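## Task

Carry plate C16 to the empty nest OUT and leave it seated there (flat inside the locators), oriented so well A1 sits at the corner labelled A1. All other plates must finish where they began, either seated in their nest or home in their slot of hotel H1. Anything held in position only by the robot at the end does not count. Release the plate and move the gripper away at the end.

## Robot and tools

Robot: a single four-axis plate-moving arm whose gripper always stays level. Joints from base outward: lift (0.000 to 0.550 m), shoulder (-2.000 to 2.000 rad), elbow (-2.800 to 2.800 rad), wrist yaw (-12.566 to 12.566 rad). The commanded point, end_effector_position, is midway between the two rubber pads, 2 to 3 cm behind the fingertips. Fingers point along the gripper's +x and close along its y. If the elbow reading in Joint positions gets within 0.4 rad of 0 the arm may fold and fault, so keep it bent.

Scene: six plates (in scene 1: C15, C51, C16, C61, C11, C56) are spread over hotel H1 and nests N1/N2; only the ID labels tell them apart, so read them with the camera. H1 has 6 slots, slot 1 lowest. A plate is home in a slot when it rests flat on the shelf's two prongs, short end facing front, behind both front pins and between the side pins. Nest RG, in front of H1, can be used as a temporary set-down spot. Well A1 is at the plate's cut-off corner. Seated means lying flat inside the locators.

Frames: results report the gripper pose in the scene frame, origin on the table below the arm base, +z up, +y to the left when looking along +x; end_effector_position in metres plus a wxyz quaternion. The reported position can be off, more so at long reach. Motion commands, however, are in the gripper's own axes.

A motion row is 5 numbers, each in [-1, 1]: dx, dy, dz, rz, opening. The first four are an offset (not a pose) in gripper axes, measured from the gripper pose in the most recent result that showed it; before any such result in a scene, and for the second and later calls within one reply, measured from where the robot is when the action begins. Scale: 1.0 = 0.6 m for dx/dy/dz and 180 degrees for rz; rz turns from +x toward +y. Opening is absolute: +1 fully open (0.140 m), -1 closed (pads still 0.066 m apart). Full open to closed takes at least about 0.6 s. Every row in an action is measured from the same base pose, not from the row before. All-zero offsets are not a pause: they pull the arm back to that base pose. Because offsets come from a measured pose, repeating a small push against a rigid thing does not push further; against something yielding it does.

Tools:
- execute_actions {actions, pictures}: actions is a list holding one item or none. Empty list: just returns state (with pictures). {"rows": [[5 numbers], ...], "steps": n}: 1 to 15 rows, steps up to 15 (default 15, minimum 7), each row runs one 1/30 s step, last row repeats. {"steps": n} alone: wait until n steps (up to 300) have elapsed since the last result, reply time included. Pictures come only with an empty list or pictures:true. A refused call sends nothing.
- move {target, speed}: target is one 5-number row as above; speed 0.002 to 0.5 m/s (default 0.25), turning up to twice that in rad/s. Straight path lasting 0.5 to 10 s (cut off at 10 s). Opening is sent at the start. It does not avoid obstacles, may overshoot speed especially near a straight arm, and hits harder the faster it goes and the further the target lies past contact. Result adds a move: line (done, off_target, moving, held, fault) with limits (paced = pose clipped; held = a check blocked steps, after which the arm can speed up) and distance to target.
- wait {seconds}: 0 to 10 s, nothing new sent.
- zoom_image {camera: "cam_wrist", region: [x0,y0,x1,y1]}: closer view of the latest cam_wrist image (616x616, fisheye), region up to 504x504 px, origin top-left.
- finished_scene {scene}: ends scene 1 or 2 permanently and reports success; the next scene's task arrives in its result.

Timing: each action's last 7 steps are kept back and run while you think; the next action starts after them. Per step the commanded pose is clipped to 70 mm and 16 degrees from the measured pose; after an action the arm only continues to the last clipped pose, so check the result and send the remainder. Hand target appears only when nothing is kept back. HELD marks steps not sent; pose unreachable means the clearance check altered the command.

Gripping: grip_measured is the measured opening on the command scale (may be off by about 1 mm for the whole scene). To hold, command about 0.04 below grip_measured; less grips more gently. Force limit about 18 N per pad; fast closes press harder.

Avoid: knocking or placing anything off the table (ends the scene); torque faults (lift 54 N, shoulder 8.1 N m, elbow 4.05 N m, wrist yaw 1.35 N m, held load included) stop the arm 10 s; holding loads heats motors (MOTOR HOT at 85 °C, OVER-TEMPERATURE FAULT at 100 °C brakes the arm). Occasional tugs on held parts or pushes on loose objects can happen.

Each tool is called after "Call:" as a command line: name --argument value for each argument, lists and objects as JSON in quotes; but a table of rows of numbers goes row by row, as --pt "numbers of a row", without its own name.

## Session

I'll start by looking at the current state.

Call:
execute_actions --actions '[]'

Scene clock: 0.00 s of 9600.00 s.
end_effector_position=(+0.4312, +0.3303, +0.1972) grip_measured=+0.98 end_effector_quat_wxyz=(+0.831, +0.000, +0.000, -0.556)
Joint positions: [ 0.192  1.395  2.62  -5.196  0.139]
Motor temperatures (°C, as the motors report them): [31 25 25 26]
Hand target: +0.431, +0.330, +0.197; +0.831, +0.000, +0.000, -0.556

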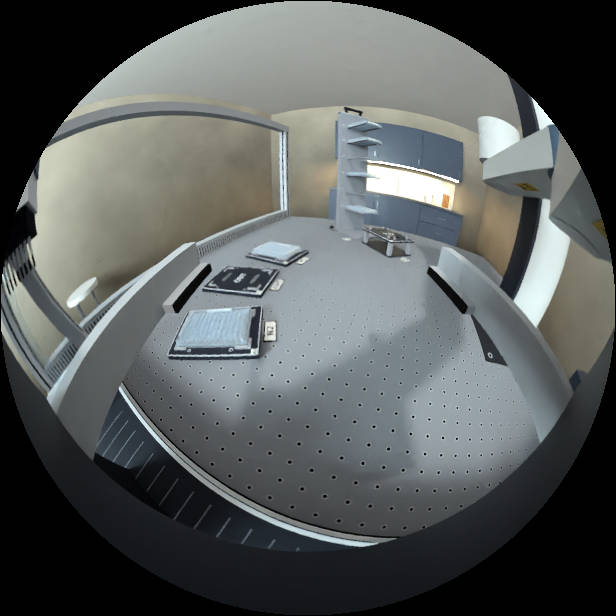

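Call:
zoom_image --camera "cam_wrist" --region '[150, 220, 330, 370]'

Call:
zoom_image --camera "cam_wrist" --region '[310, 90, 470, 280]'

Call:
zoom_image --camera "cam_wrist" --region '[400, 60, 616, 420]'

Region (150, 220, 330, 370) of cam_wrist's 616x616 image, scaled by 2.800, with more detail than that image has.

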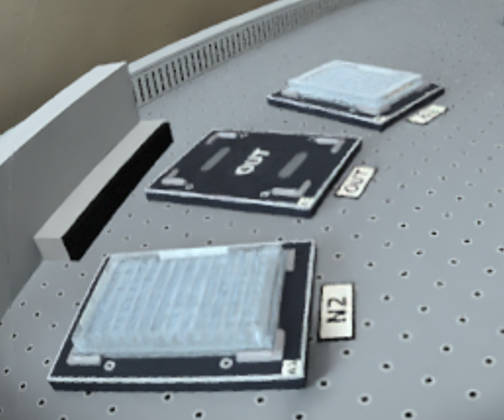

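Region (310, 90, 470, 280) of cam_wrist's 616x616 image, scaled by 2.653, with more detail than that image has; it fills the left 424 columns of this view, and the rest is white.

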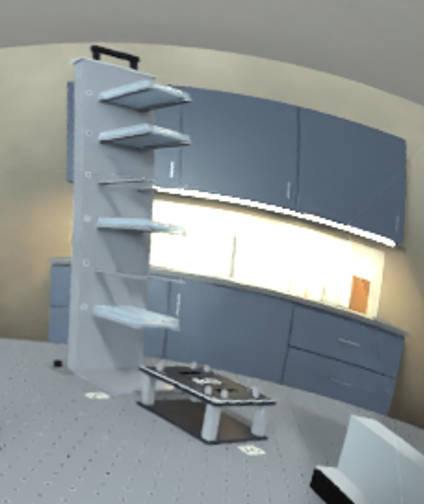

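Region (400, 60, 616, 420) of cam_wrist's 616x616 image, scaled by 1.400, with more detail than that image has; it fills the left 302 columns of this view, and the rest is white.

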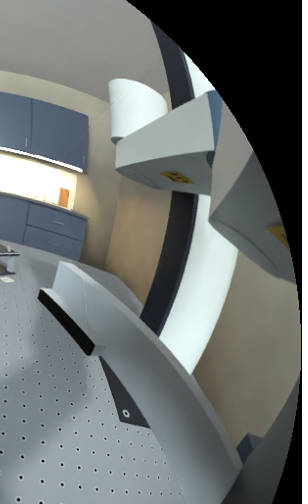

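Call:
zoom_image --camera "cam_wrist" --region '[330, 105, 400, 185]'

Call:
zoom_image --camera "cam_wrist" --region '[325, 170, 420, 270]'

Call:
zoom_image --camera "cam_wrist" --region '[160, 295, 290, 370]'

Call:
zoom_image --camera "cam_wrist" --region '[195, 232, 320, 305]'

Region (330, 105, 400, 185) of cam_wrist's 616x616 image, scaled by 6.300, with more detail than that image has; it fills the left 441 columns of this view, and the rest is white.

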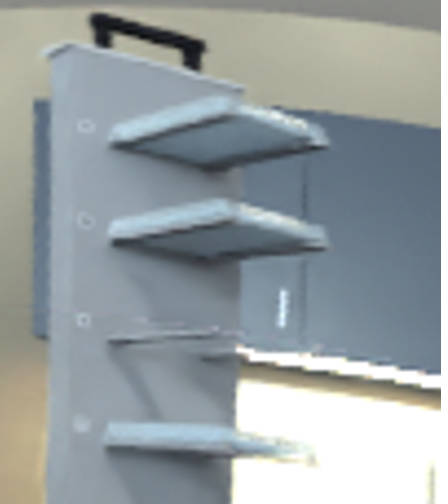

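Region (325, 170, 420, 270) of cam_wrist's 616x616 image, scaled by 5.040, with more detail than that image has; it fills the left 479 columns of this view, and the rest is white.

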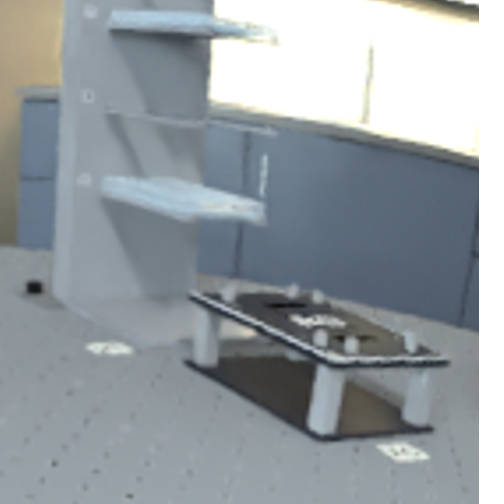

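Region (160, 295, 290, 370) of cam_wrist's 616x616 image, scaled by 3.877, with more detail than that image has; it fills the top 291 rows of this view, and the rest is white.

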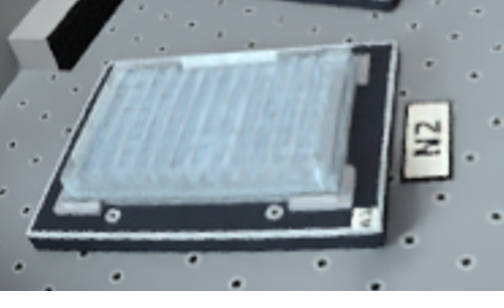

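Region (195, 232, 320, 305) of cam_wrist's 616x616 image, scaled by 4.032, with more detail than that image has; it fills the top 294 rows of this view, and the rest is white.

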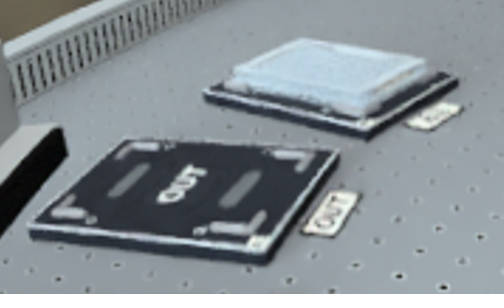

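Call:
move --target '[0.25, 0, 0, 0, 1]' --speed 0.25

Scene clock: 8.80 s of 9600.00 s.
end_effector_position=(+0.4882, +0.1915, +0.1972) grip_measured=+0.98 end_effector_quat_wxyz=(+0.831, +0.000, +0.000, -0.557)
Joint positions: [ 0.192  1.486  1.831 -4.498  0.139]
Motor temperatures (°C, as the motors report them): [31 25 25 26]
Hand target: +0.488, +0.192, +0.197; +0.831, +0.000, +0.000, -0.556
Off the commanded pose: 0.000 m, 0 deg.
Kept back: nothing.
After step 90, 4.83 s passed at rest.
move: done

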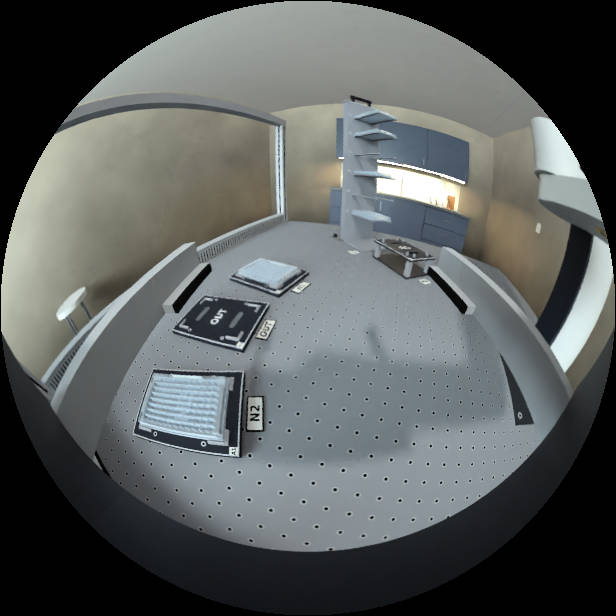

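Call:
zoom_image --camera "cam_wrist" --region '[335, 90, 415, 190]'

Call:
zoom_image --camera "cam_wrist" --region '[330, 160, 450, 295]'

Call:
zoom_image --camera "cam_wrist" --region '[125, 360, 275, 465]'

Call:
zoom_image --camera "cam_wrist" --region '[165, 250, 320, 355]'

Region (335, 90, 415, 190) of cam_wrist's 616x616 image, scaled by 5.040, with more detail than that image has; it fills the left 403 columns of this view, and the rest is white.

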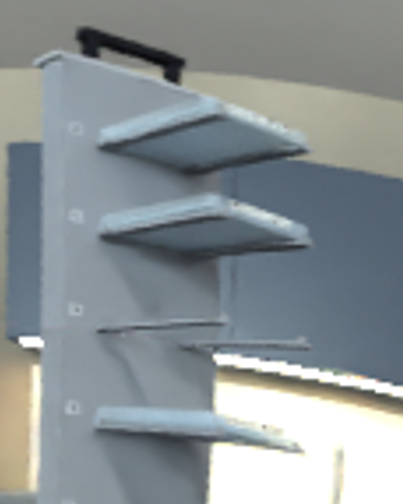

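Region (330, 160, 450, 295) of cam_wrist's 616x616 image, scaled by 3.733, with more detail than that image has.

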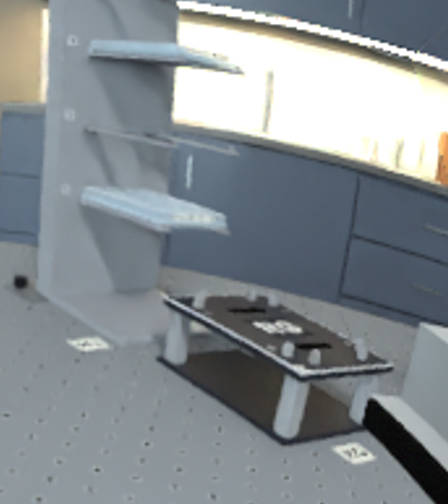

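Region (125, 360, 275, 465) of cam_wrist's 616x616 image, scaled by 3.360, with more detail than that image has; it fills the top 353 rows of this view, and the rest is white.

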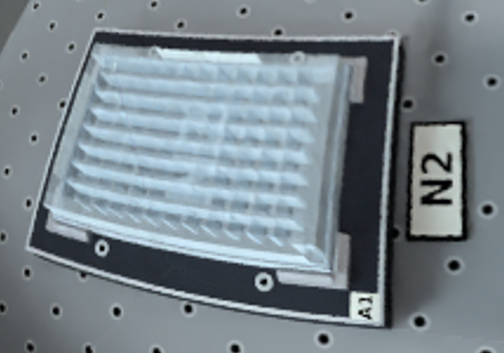

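Region (165, 250, 320, 355) of cam_wrist's 616x616 image, scaled by 3.252, with more detail than that image has; it fills the top 341 rows of this view, and the rest is white.

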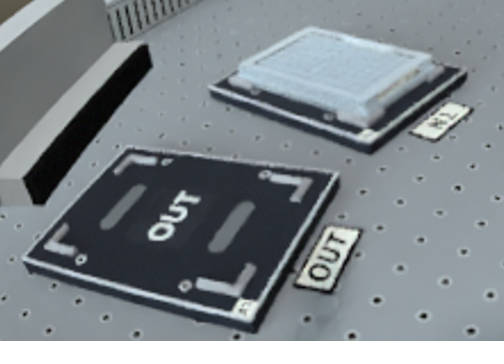

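Call:
zoom_image --camera "cam_wrist" --region '[150, 235, 230, 325]'

Call:
zoom_image --camera "cam_wrist" --region '[410, 235, 490, 325]'

Region (150, 235, 230, 325) of cam_wrist's 616x616 image, scaled by 5.600, with more detail than that image has.

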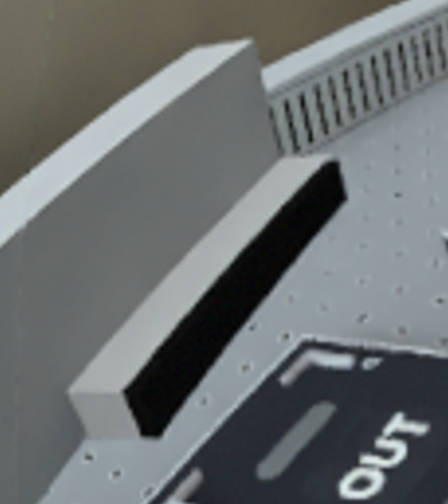

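Region (410, 235, 490, 325) of cam_wrist's 616x616 image, scaled by 5.600, with more detail than that image has.

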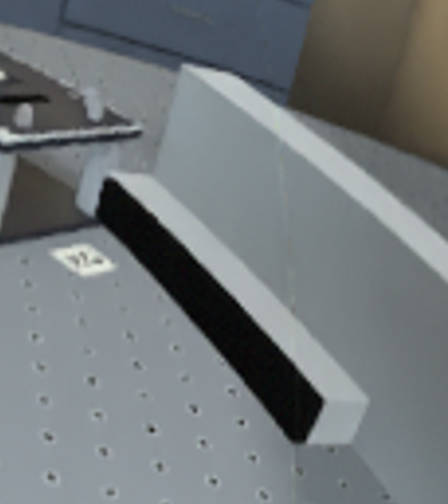

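Call:
move --target '[0.42, -0.04, 0.05, 0.1, 1]' --speed 0.3

Scene clock: 19.93 s of 9600.00 s.
end_effector_position=(+0.5616, -0.0508, +0.2272) grip_measured=+0.98 end_effector_quat_wxyz=(+0.907, +0.000, +0.000, -0.420)
Joint positions: [ 0.222  1.035  1.227 -3.13   0.139]
Motor temperatures (°C, as the motors report them): [31 25 25 26]
Hand target: +0.562, -0.051, +0.227; +0.908, +0.000, +0.000, -0.420
Off the commanded pose: 0.000 m, 0 deg.
Kept back: nothing.
After step 90, 6.80 s passed at rest.
move: done

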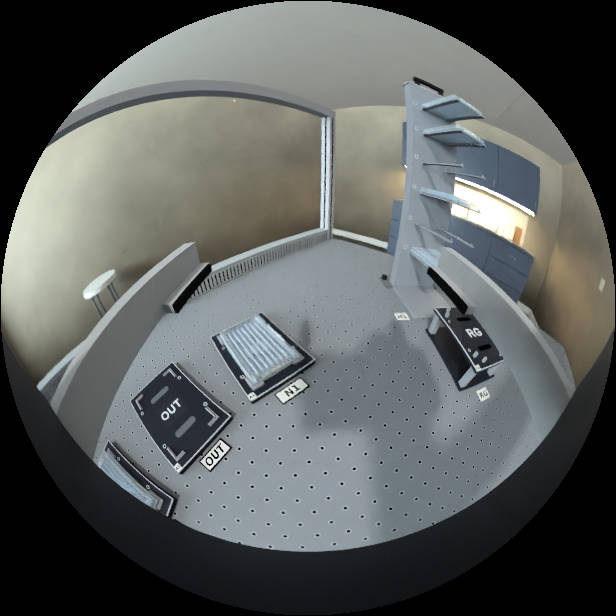

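Call:
zoom_image --camera "cam_wrist" --region '[390, 70, 510, 200]'

Call:
zoom_image --camera "cam_wrist" --region '[375, 180, 520, 410]'

Call:
zoom_image --camera "cam_wrist" --region '[200, 305, 330, 410]'

Region (390, 70, 510, 200) of cam_wrist's 616x616 image, scaled by 3.877, with more detail than that image has; it fills the left 465 columns of this view, and the rest is white.

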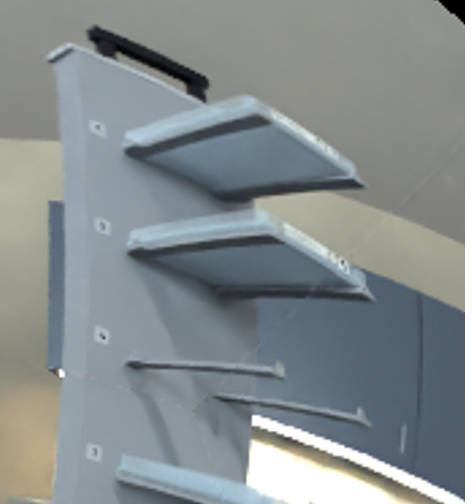

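Region (375, 180, 520, 410) of cam_wrist's 616x616 image, scaled by 2.191, with more detail than that image has; it fills the left 318 columns of this view, and the rest is white.

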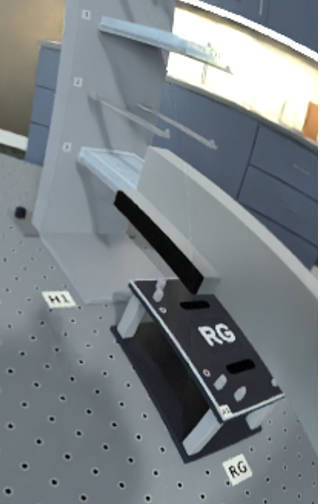

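Region (200, 305, 330, 410) of cam_wrist's 616x616 image, scaled by 3.877, with more detail than that image has; it fills the top 407 rows of this view, and the rest is white.

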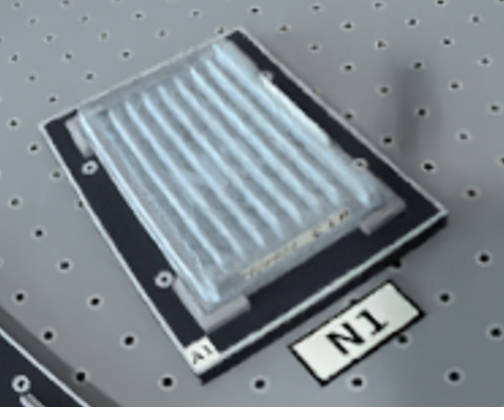

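Call:
zoom_image --camera "cam_wrist" --region '[250, 345, 310, 390]'

Call:
zoom_image --camera "cam_wrist" --region '[440, 90, 500, 150]'

Region (250, 345, 310, 390) of cam_wrist's 616x616 image, scaled by 8.400, with more detail than that image has; it fills the top 378 rows of this view, and the rest is white.

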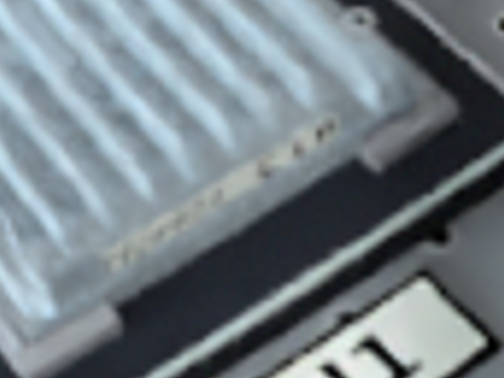

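Region (440, 90, 500, 150) of cam_wrist's 616x616 image, scaled by 8.400, with more detail than that image has.

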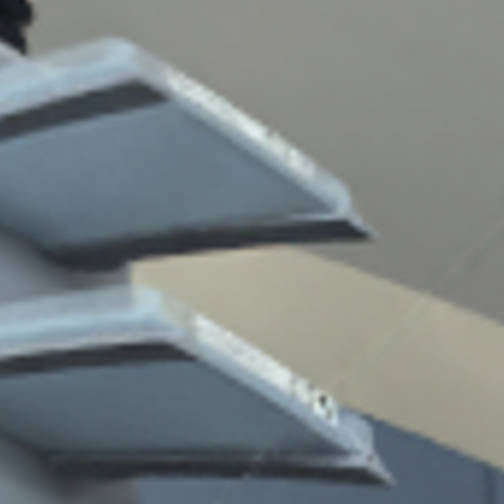

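Call:
move --target '[0.209, -0.501, 0.033, 0.02, 1]' --speed 0.3

Scene clock: 27.33 s of 9600.00 s.
end_effector_position=(+0.4134, -0.3408, +0.2469) grip_measured=+0.98 end_effector_quat_wxyz=(+0.920, +0.000, +0.000, -0.391)
Joint positions: [ 0.242 -0.15   1.121 -1.775  0.139]
Motor temperatures (°C, as the motors report them): [31 25 25 26]
Hand target: +0.413, -0.341, +0.247; +0.920, +0.000, +0.000, -0.391
Off the commanded pose: 0.000 m, 0 deg.
Kept back: nothing.
After step 90, 2.77 s passed at rest.
move: done

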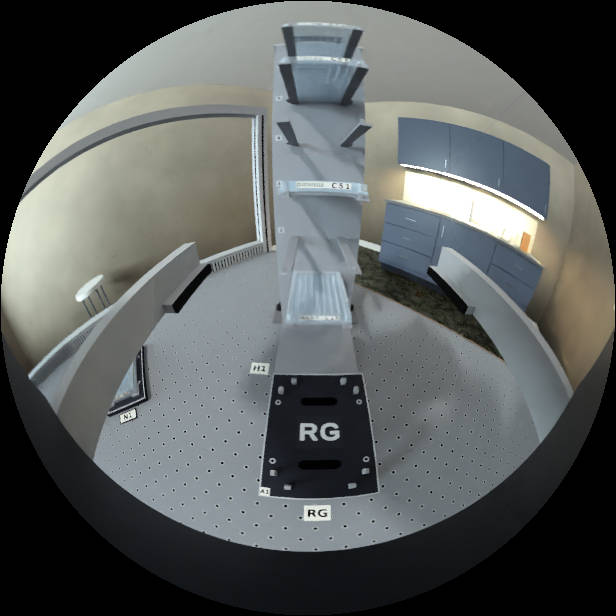

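Call:
zoom_image --camera "cam_wrist" --region '[270, 15, 380, 150]'

Call:
zoom_image --camera "cam_wrist" --region '[270, 165, 380, 335]'

Call:
zoom_image --camera "cam_wrist" --region '[240, 350, 400, 530]'

Region (270, 15, 380, 150) of cam_wrist's 616x616 image, scaled by 3.733, with more detail than that image has; it fills the left 411 columns of this view, and the rest is white.

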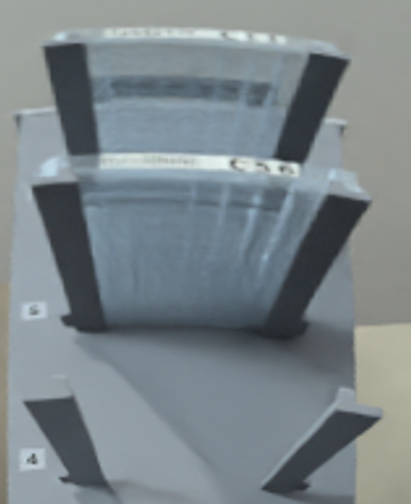

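Region (270, 165, 380, 335) of cam_wrist's 616x616 image, scaled by 2.965, with more detail than that image has; it fills the left 326 columns of this view, and the rest is white.

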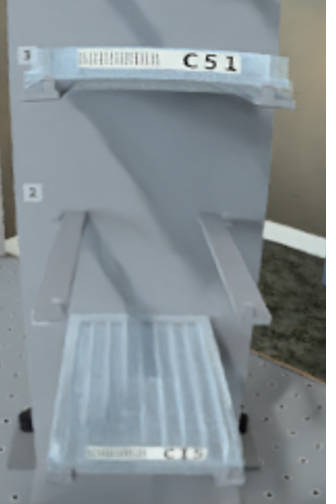

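Region (240, 350, 400, 530) of cam_wrist's 616x616 image, scaled by 2.800, with more detail than that image has.

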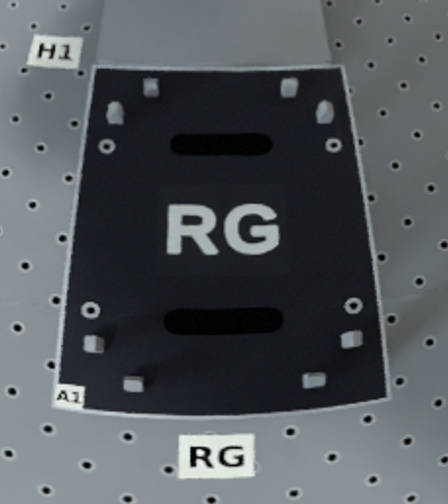

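Call:
zoom_image --camera "cam_wrist" --region '[290, 305, 350, 335]'

Call:
zoom_image --camera "cam_wrist" --region '[285, 15, 365, 75]'

Region (290, 305, 350, 335) of cam_wrist's 616x616 image, scaled by 8.400, with more detail than that image has.

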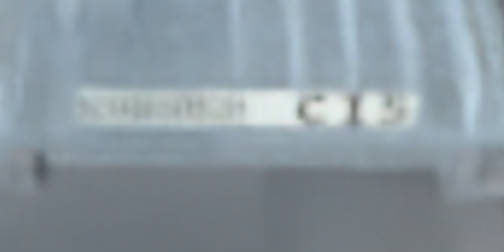

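Region (285, 15, 365, 75) of cam_wrist's 616x616 image, scaled by 6.300, with more detail than that image has; it fills the top 378 rows of this view, and the rest is white.

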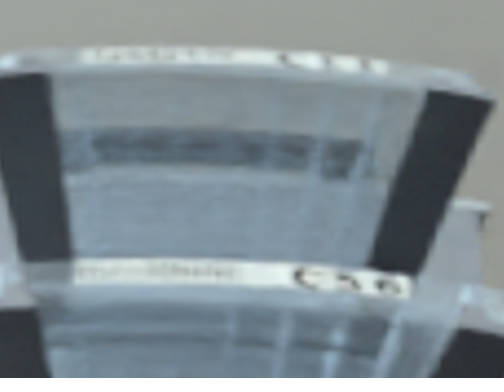

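Call:
move --target '[0, 0, 0.32, 0, 1]' --speed 0.3

Scene clock: 31.83 s of 9600.00 s.
end_effector_position=(+0.4134, -0.3408, +0.4390) grip_measured=+0.98 end_effector_quat_wxyz=(+0.920, +0.000, +0.000, -0.391)
Joint positions: [ 0.434 -0.15   1.121 -1.775  0.139]
Motor temperatures (°C, as the motors report them): [31 25 25 26]
Hand target: +0.413, -0.341, +0.439; +0.920, +0.000, +0.000, -0.391
Off the commanded pose: 0.000 m, 0 deg.
Kept back: nothing.
After step 90, 0.40 s passed at rest.
move: done

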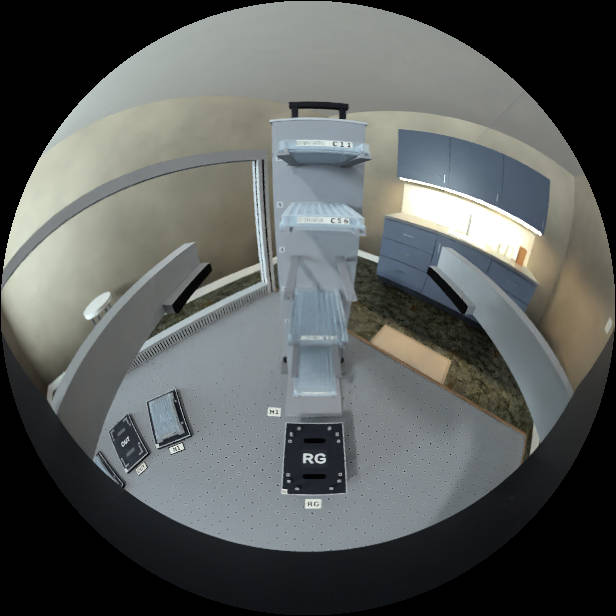

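Call:
zoom_image --camera "cam_wrist" --region '[270, 125, 380, 245]'

Region (270, 125, 380, 245) of cam_wrist's 616x616 image, scaled by 4.200, with more detail than that image has; it fills the left 462 columns of this view, and the rest is white.

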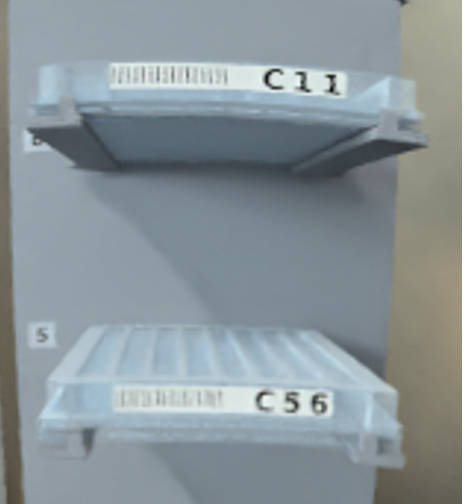

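Call:
move --target '[0, 0, -0.52, 0, 1]' --speed 0.3

Scene clock: 33.97 s of 9600.00 s.
end_effector_position=(+0.4134, -0.3408, +0.1269) grip_measured=+0.98 end_effector_quat_wxyz=(+0.920, +0.000, +0.000, -0.391)
Joint positions: [ 0.122 -0.15   1.121 -1.775  0.139]
Motor temperatures (°C, as the motors report them): [31 25 25 26]
Hand target: +0.413, -0.341, +0.127; +0.920, +0.000, +0.000, -0.391
Off the commanded pose: 0.000 m, 0 deg.
Kept back: nothing.
move: done

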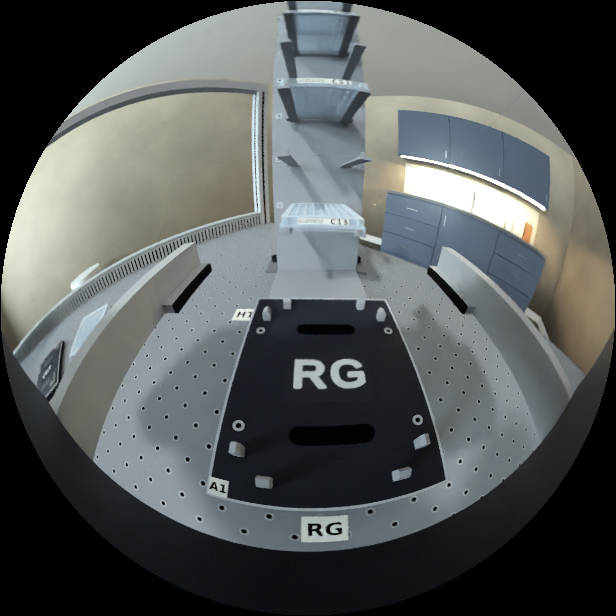

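Call:
zoom_image --camera "cam_wrist" --region '[270, 140, 380, 280]'

Region (270, 140, 380, 280) of cam_wrist's 616x616 image, scaled by 3.600, with more detail than that image has; it fills the left 396 columns of this view, and the rest is white.

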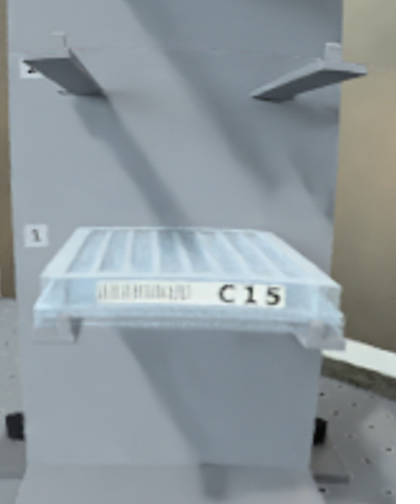

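Call:
move --target '[-0.1, 0.529, -0.06, 0.209, 1]' --speed 0.3

Scene clock: 37.73 s of 9600.00 s.
end_effector_position=(+0.6005, -0.0773, +0.0909) grip_measured=+0.98 end_effector_quat_wxyz=(+0.997, +0.000, +0.000, -0.073)
Joint positions: [ 0.086  0.668  1.186 -2.002  0.139]
Motor temperatures (°C, as the motors report them): [31 25 25 26]
Hand target: +0.600, -0.078, +0.091; +0.997, +0.000, +0.000, -0.074
Off the commanded pose: 0.000 m, 0 deg.
Kept back: nothing.
move: done

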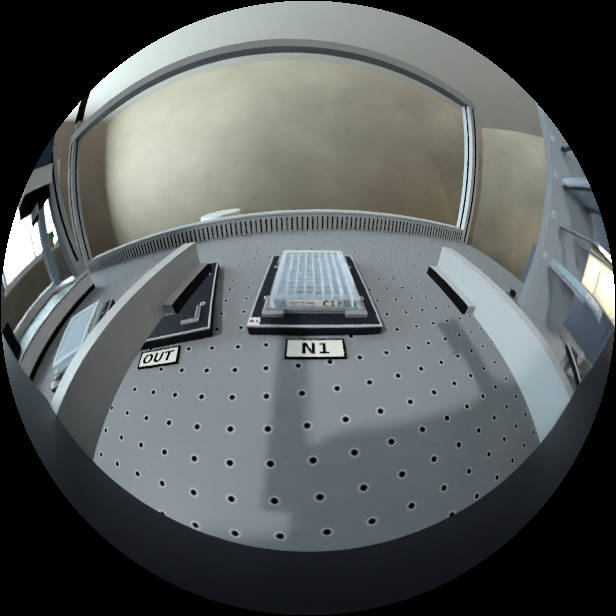

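Call:
zoom_image --camera "cam_wrist" --region '[240, 240, 390, 365]'

Region (240, 240, 390, 365) of cam_wrist's 616x616 image, scaled by 3.360, with more detail than that image has.

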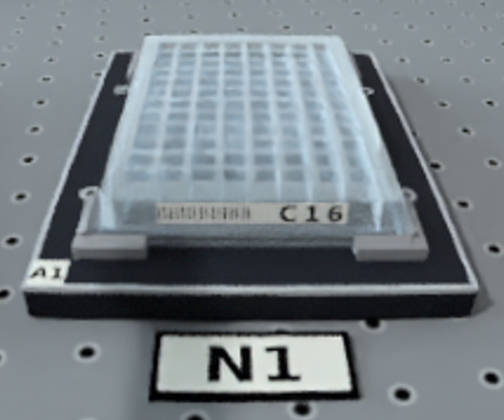

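Call:
zoom_image --camera "cam_wrist" --region '[255, 285, 315, 330]'

Call:
zoom_image --camera "cam_wrist" --region '[320, 285, 380, 330]'

Call:
zoom_image --camera "cam_wrist" --region '[265, 240, 365, 290]'

Region (255, 285, 315, 330) of cam_wrist's 616x616 image, scaled by 8.400, with more detail than that image has; it fills the top 378 rows of this view, and the rest is white.

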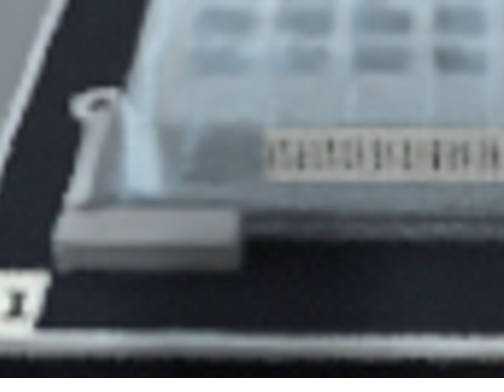

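Region (320, 285, 380, 330) of cam_wrist's 616x616 image, scaled by 8.400, with more detail than that image has; it fills the top 378 rows of this view, and the rest is white.

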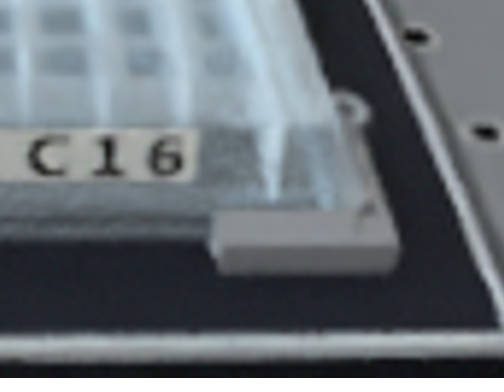

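Region (265, 240, 365, 290) of cam_wrist's 616x616 image, scaled by 5.040, with more detail than that image has.

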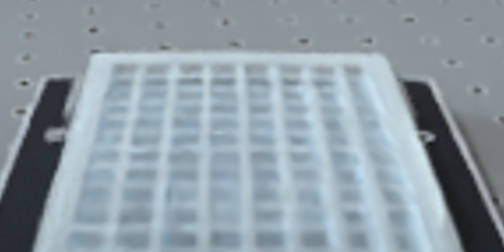

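Call:
move --target '[0.208, 0.004, -0.02, 0, 1]' --speed 0.15

Scene clock: 41.87 s of 9600.00 s.
end_effector_position=(+0.7243, -0.0933, +0.0789) grip_measured=+0.98 end_effector_quat_wxyz=(+0.997, +0.000, +0.000, -0.073)
Joint positions: [ 0.074  0.409  1.858 -2.413  0.139]
Motor temperatures (°C, as the motors report them): [31 25 25 26]
Hand target: +0.724, -0.093, +0.079; +0.997, +0.000, +0.000, -0.073
Off the commanded pose: 0.000 m, 0 deg.
Kept back: nothing.
move: done

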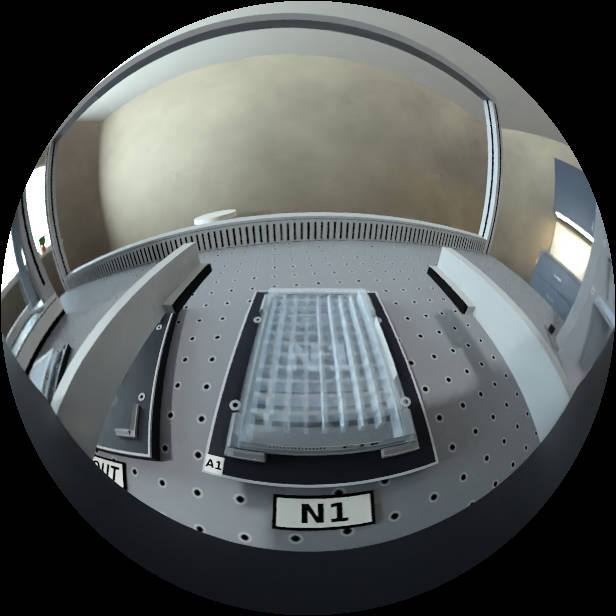

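Call:
zoom_image --camera "cam_wrist" --region '[200, 380, 450, 490]'

Call:
zoom_image --camera "cam_wrist" --region '[240, 275, 400, 345]'

Region (200, 380, 450, 490) of cam_wrist's 616x616 image, scaled by 2.016, with more detail than that image has; it fills the top 222 rows of this view, and the rest is white.

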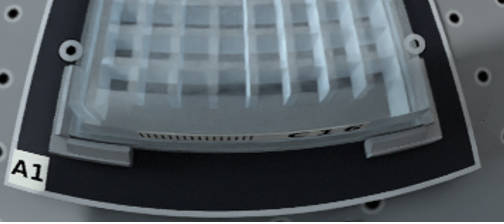

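Region (240, 275, 400, 345) of cam_wrist's 616x616 image, scaled by 3.150, with more detail than that image has; it fills the top 220 rows of this view, and the rest is white.

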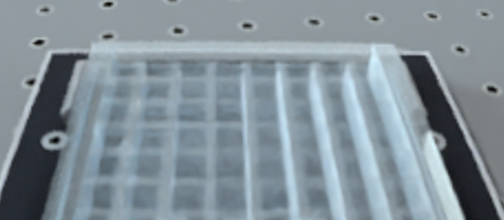

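Call:
zoom_image --camera "cam_wrist" --region '[215, 400, 285, 470]'

Call:
zoom_image --camera "cam_wrist" --region '[365, 400, 435, 470]'

Call:
zoom_image --camera "cam_wrist" --region '[252, 282, 302, 322]'

Call:
zoom_image --camera "cam_wrist" --region '[340, 282, 390, 322]'

Region (215, 400, 285, 470) of cam_wrist's 616x616 image, scaled by 7.200, with more detail than that image has.

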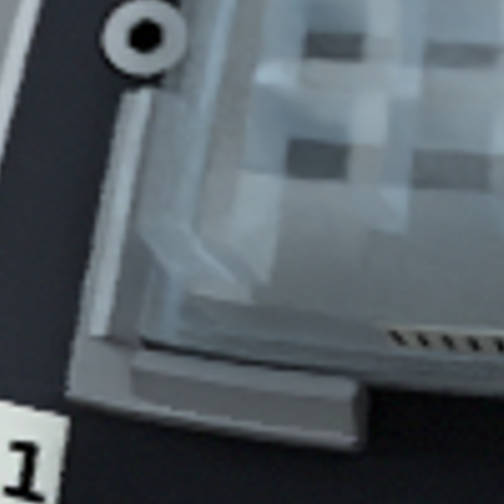

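Region (365, 400, 435, 470) of cam_wrist's 616x616 image, scaled by 7.200, with more detail than that image has.

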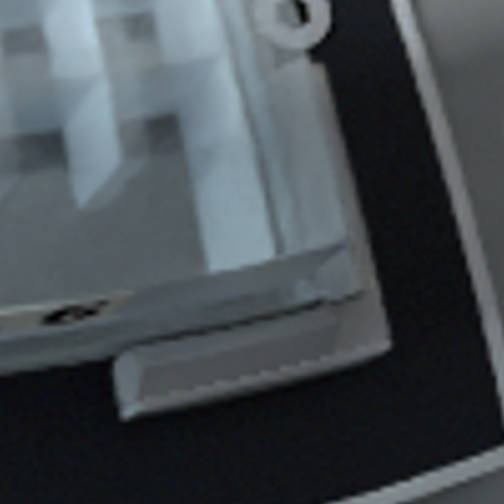

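Region (252, 282, 302, 322) of cam_wrist's 616x616 image, scaled by 10.080, with more detail than that image has; it fills the top 403 rows of this view, and the rest is white.

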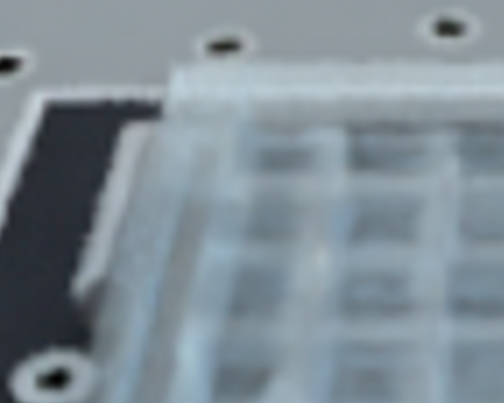

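Region (340, 282, 390, 322) of cam_wrist's 616x616 image, scaled by 10.080, with more detail than that image has; it fills the top 403 rows of this view, and the rest is white.

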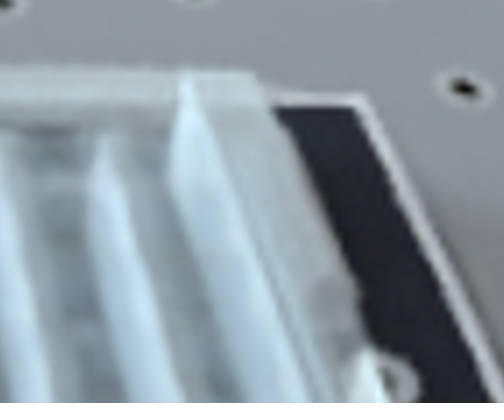

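Call:
move --target '[0, 0.0025, -0.0615, 0, -0.08]' --speed 0.08

Scene clock: 45.93 s of 9600.00 s.
end_effector_position=(+0.7246, -0.0918, +0.0420) grip_measured=-0.08 end_effector_quat_wxyz=(+0.997, +0.000, +0.000, -0.073)
Joint positions: [ 0.037  0.412  1.858 -2.416  0.1  ]
Motor temperatures (°C, as the motors report them): [31 25 25 26]
Hand target: +0.725, -0.092, +0.042; +0.997, +0.000, +0.000, -0.073
Off the commanded pose: 0.000 m, 0 deg.
Kept back: nothing.
After step 90, 0.33 s passed at rest.
move: done

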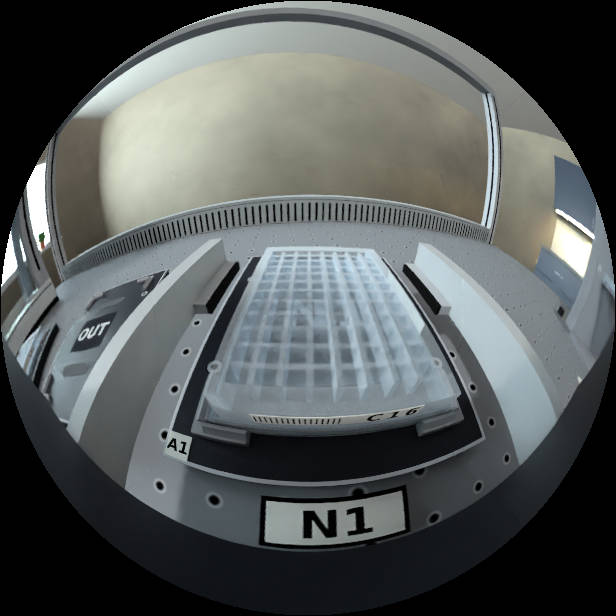

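Call:
zoom_image --camera "cam_wrist" --region '[180, 240, 280, 340]'

Call:
zoom_image --camera "cam_wrist" --region '[365, 240, 465, 340]'

Region (180, 240, 280, 340) of cam_wrist's 616x616 image, scaled by 5.040, with more detail than that image has.

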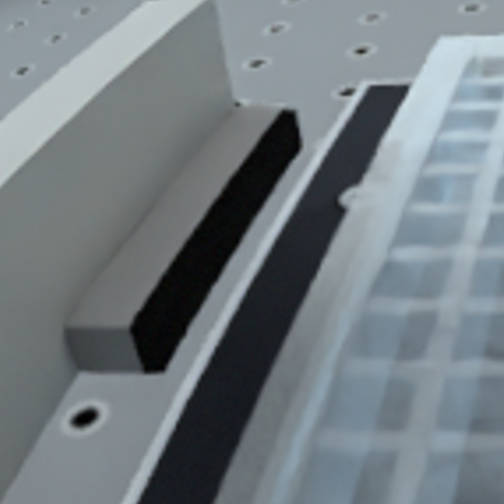

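Region (365, 240, 465, 340) of cam_wrist's 616x616 image, scaled by 5.040, with more detail than that image has.

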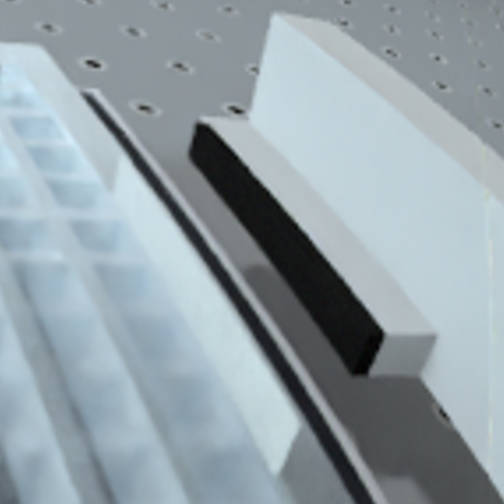

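Call:
move --target '[0, 0, -0.0185, 0, -0.38]' --speed 0.03

Scene clock: 48.10 s of 9600.00 s.
end_effector_position=(+0.7246, -0.0918, +0.0308) grip_measured=-0.38 end_effector_quat_wxyz=(+0.997, +0.000, +0.000, -0.073)
Joint positions: [ 0.026  0.412  1.858 -2.416  0.089]
Motor temperatures (°C, as the motors report them): [31 25 25 26]
Hand target: +0.725, -0.092, +0.031; +0.997, +0.000, +0.000, -0.073
Off the commanded pose: 0.000 m, 0 deg.
Kept back: nothing.
move: done

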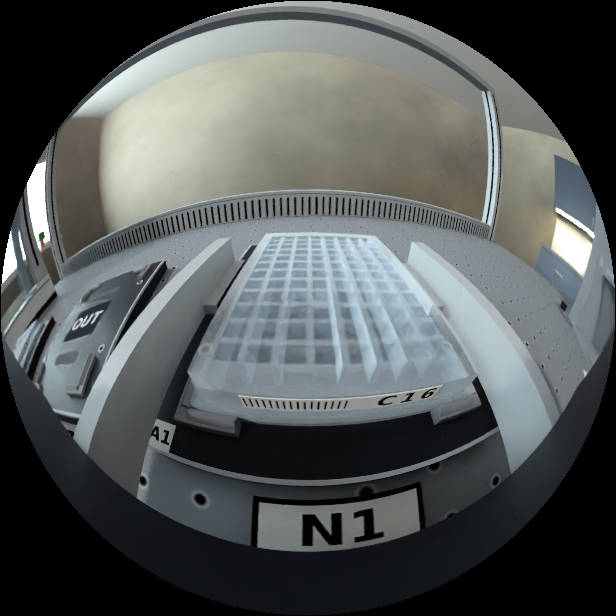

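Call:
zoom_image --camera "cam_wrist" --region '[180, 230, 280, 350]'

Call:
zoom_image --camera "cam_wrist" --region '[365, 230, 465, 350]'

Region (180, 230, 280, 350) of cam_wrist's 616x616 image, scaled by 4.200, with more detail than that image has.

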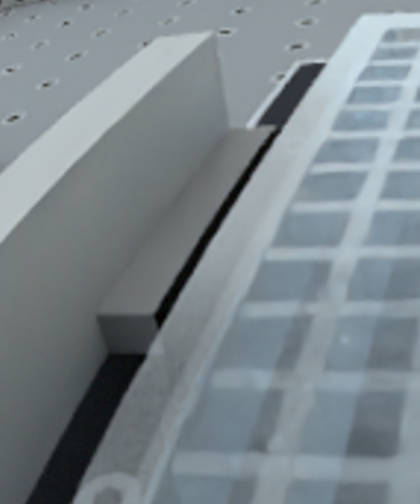

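Region (365, 230, 465, 350) of cam_wrist's 616x616 image, scaled by 4.200, with more detail than that image has.

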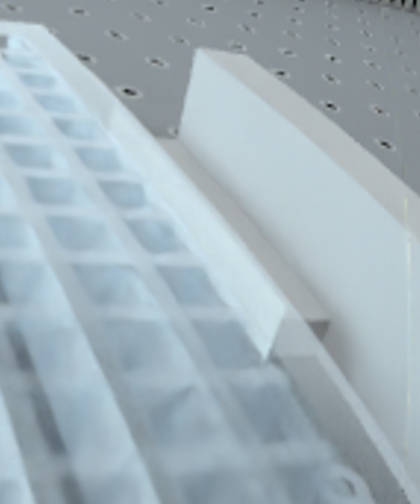

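Call:
execute_actions --actions '[{"rows": [[0,0,0,0,-0.40],[0,0,0,0,-0.42],[0,0,0,0,-0.44],[0,0,0,0,-0.45],[0,0,0,0,-0.46],[0,0,0,0,-0.47],[0,0,0,0,-0.48],[0,0,0,0,-0.49],[0,0,0,0,-0.50]], "steps": 15}]'

Scene clock: 49.20 s of 9600.00 s.
end_effector_position=(+0.7245, -0.0921, +0.0308) grip_measured=-0.48 end_effector_quat_wxyz=(+0.997, +0.000, +0.000, -0.074)
Joint positions: [ 0.026  0.412  1.858 -2.417  0.085]
Motor temperatures (°C, as the motors report them): [31 25 25 26]
Steps of this call (steps 1 to 25: nothing new was sent; steps 26 to 33: the first 8 steps of this action). Readings (end_effector_position):
26: (+0.7246, -0.0918, +0.0308)
27: (+0.7246, -0.0918, +0.0308)
29: (+0.7246, -0.0918, +0.0308)
33: the state above

Call:
execute_actions --actions '[{"rows": [[0,0,0,0,-0.50],[0,0,0,0,-0.51],[0,0,0,0,-0.52],[0,0,0,0,-0.53]], "steps": 15}]'

Scene clock: 49.70 s of 9600.00 s.
end_effector_position=(+0.7244, -0.0923, +0.0308) grip_measured=-0.50 end_effector_quat_wxyz=(+0.997, +0.000, +0.000, -0.074)
Joint positions: [ 0.026  0.412  1.857 -2.417  0.084]
Motor temperatures (°C, as the motors report them): [31 25 25 26]
Off your previous action's commanded pose: 0.001 m, 0 deg at its last step (step 7 of this call).
Steps of this call (steps 1 to 7: the last 7 steps of your previous action; steps 8 to 15: the first 8 steps of this action). Readings (end_effector_position):
8: (+0.7244, -0.0923, +0.0308)
9: (+0.7244, -0.0923, +0.0308)
11: (+0.7244, -0.0923, +0.0308)
15: the state above

Call:
execute_actions --actions '[{"rows": [[0,0,0,0,-0.54],[0,0,0,0,-0.55],[0,0,0,0,-0.56]], "steps": 15}]'

Scene clock: 50.20 s of 9600.00 s.
end_effector_position=(+0.7244, -0.0923, +0.0308) grip_measured=-0.50 end_effector_quat_wxyz=(+0.997, +0.000, +0.000, -0.074)
Joint positions: [ 0.026  0.412  1.857 -2.417  0.084]
Motor temperatures (°C, as the motors report them): [31 25 25 26]
Off your previous action's commanded pose: 0.000 m, 0 deg at its last step (step 7 of this call).
Steps of this call (steps 1 to 7: the last 7 steps of your previous action; steps 8 to 15: the first 8 steps of this action). Readings (end_effector_position):
8: (+0.7244, -0.0923, +0.0308)
9: (+0.7244, -0.0923, +0.0308)
11: (+0.7244, -0.0923, +0.0308)
15: the state above

Call:
execute_actions --actions '[{"rows": [[0,0,0,0,-0.545]], "steps": 8}]' --pictures true

Call:
zoom_image --camera "cam_wrist" --region '[130, 370, 270, 490]'

Call:
zoom_image --camera "cam_wrist" --region '[390, 360, 530, 480]'

Scene clock: 51.00 s of 9600.00 s.
end_effector_position=(+0.7244, -0.0923, +0.0308) grip_measured=-0.50 end_effector_quat_wxyz=(+0.997, +0.000, +0.000, -0.074)
Joint positions: [ 0.026  0.412  1.857 -2.417  0.084]
Motor temperatures (°C, as the motors report them): [31 25 25 26]
Off your previous action's commanded pose: 0.000 m, 0 deg at its last step (step 7 of this call).
Steps of this call (steps 1 to 7: the last 7 steps of your previous action; steps 8 to 23: nothing new was sent; step 24: the first step of this action). Readings (end_effector_position):
24: the state above

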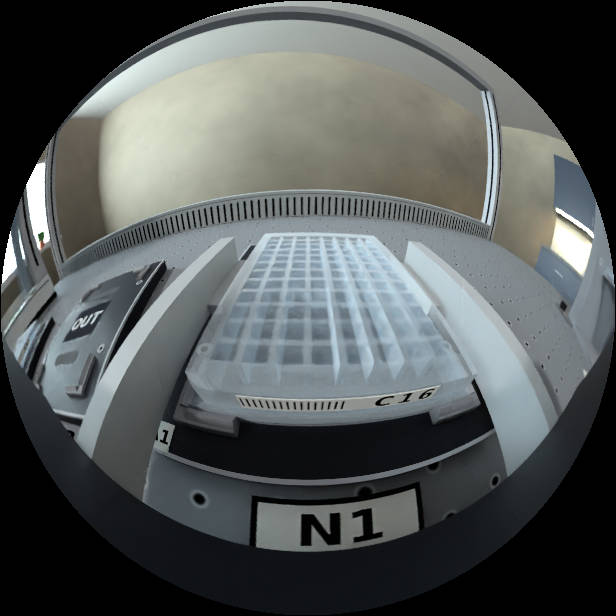

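Region (130, 370, 270, 490) of cam_wrist's 616x616 image, scaled by 3.600, with more detail than that image has; it fills the top 432 rows of this view, and the rest is white.

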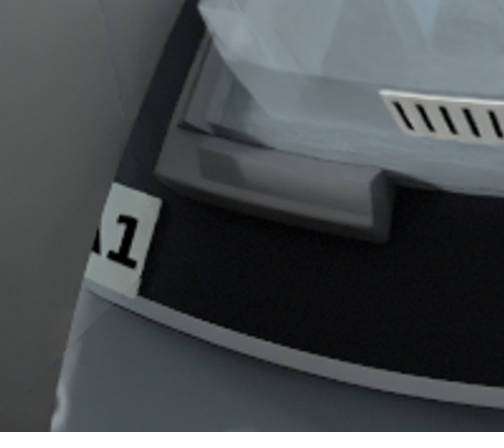

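Region (390, 360, 530, 480) of cam_wrist's 616x616 image, scaled by 3.600, with more detail than that image has; it fills the top 432 rows of this view, and the rest is white.

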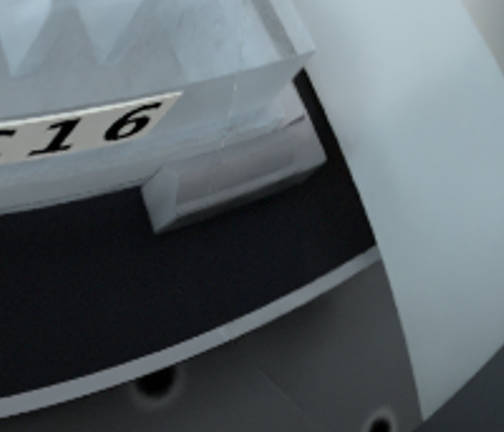

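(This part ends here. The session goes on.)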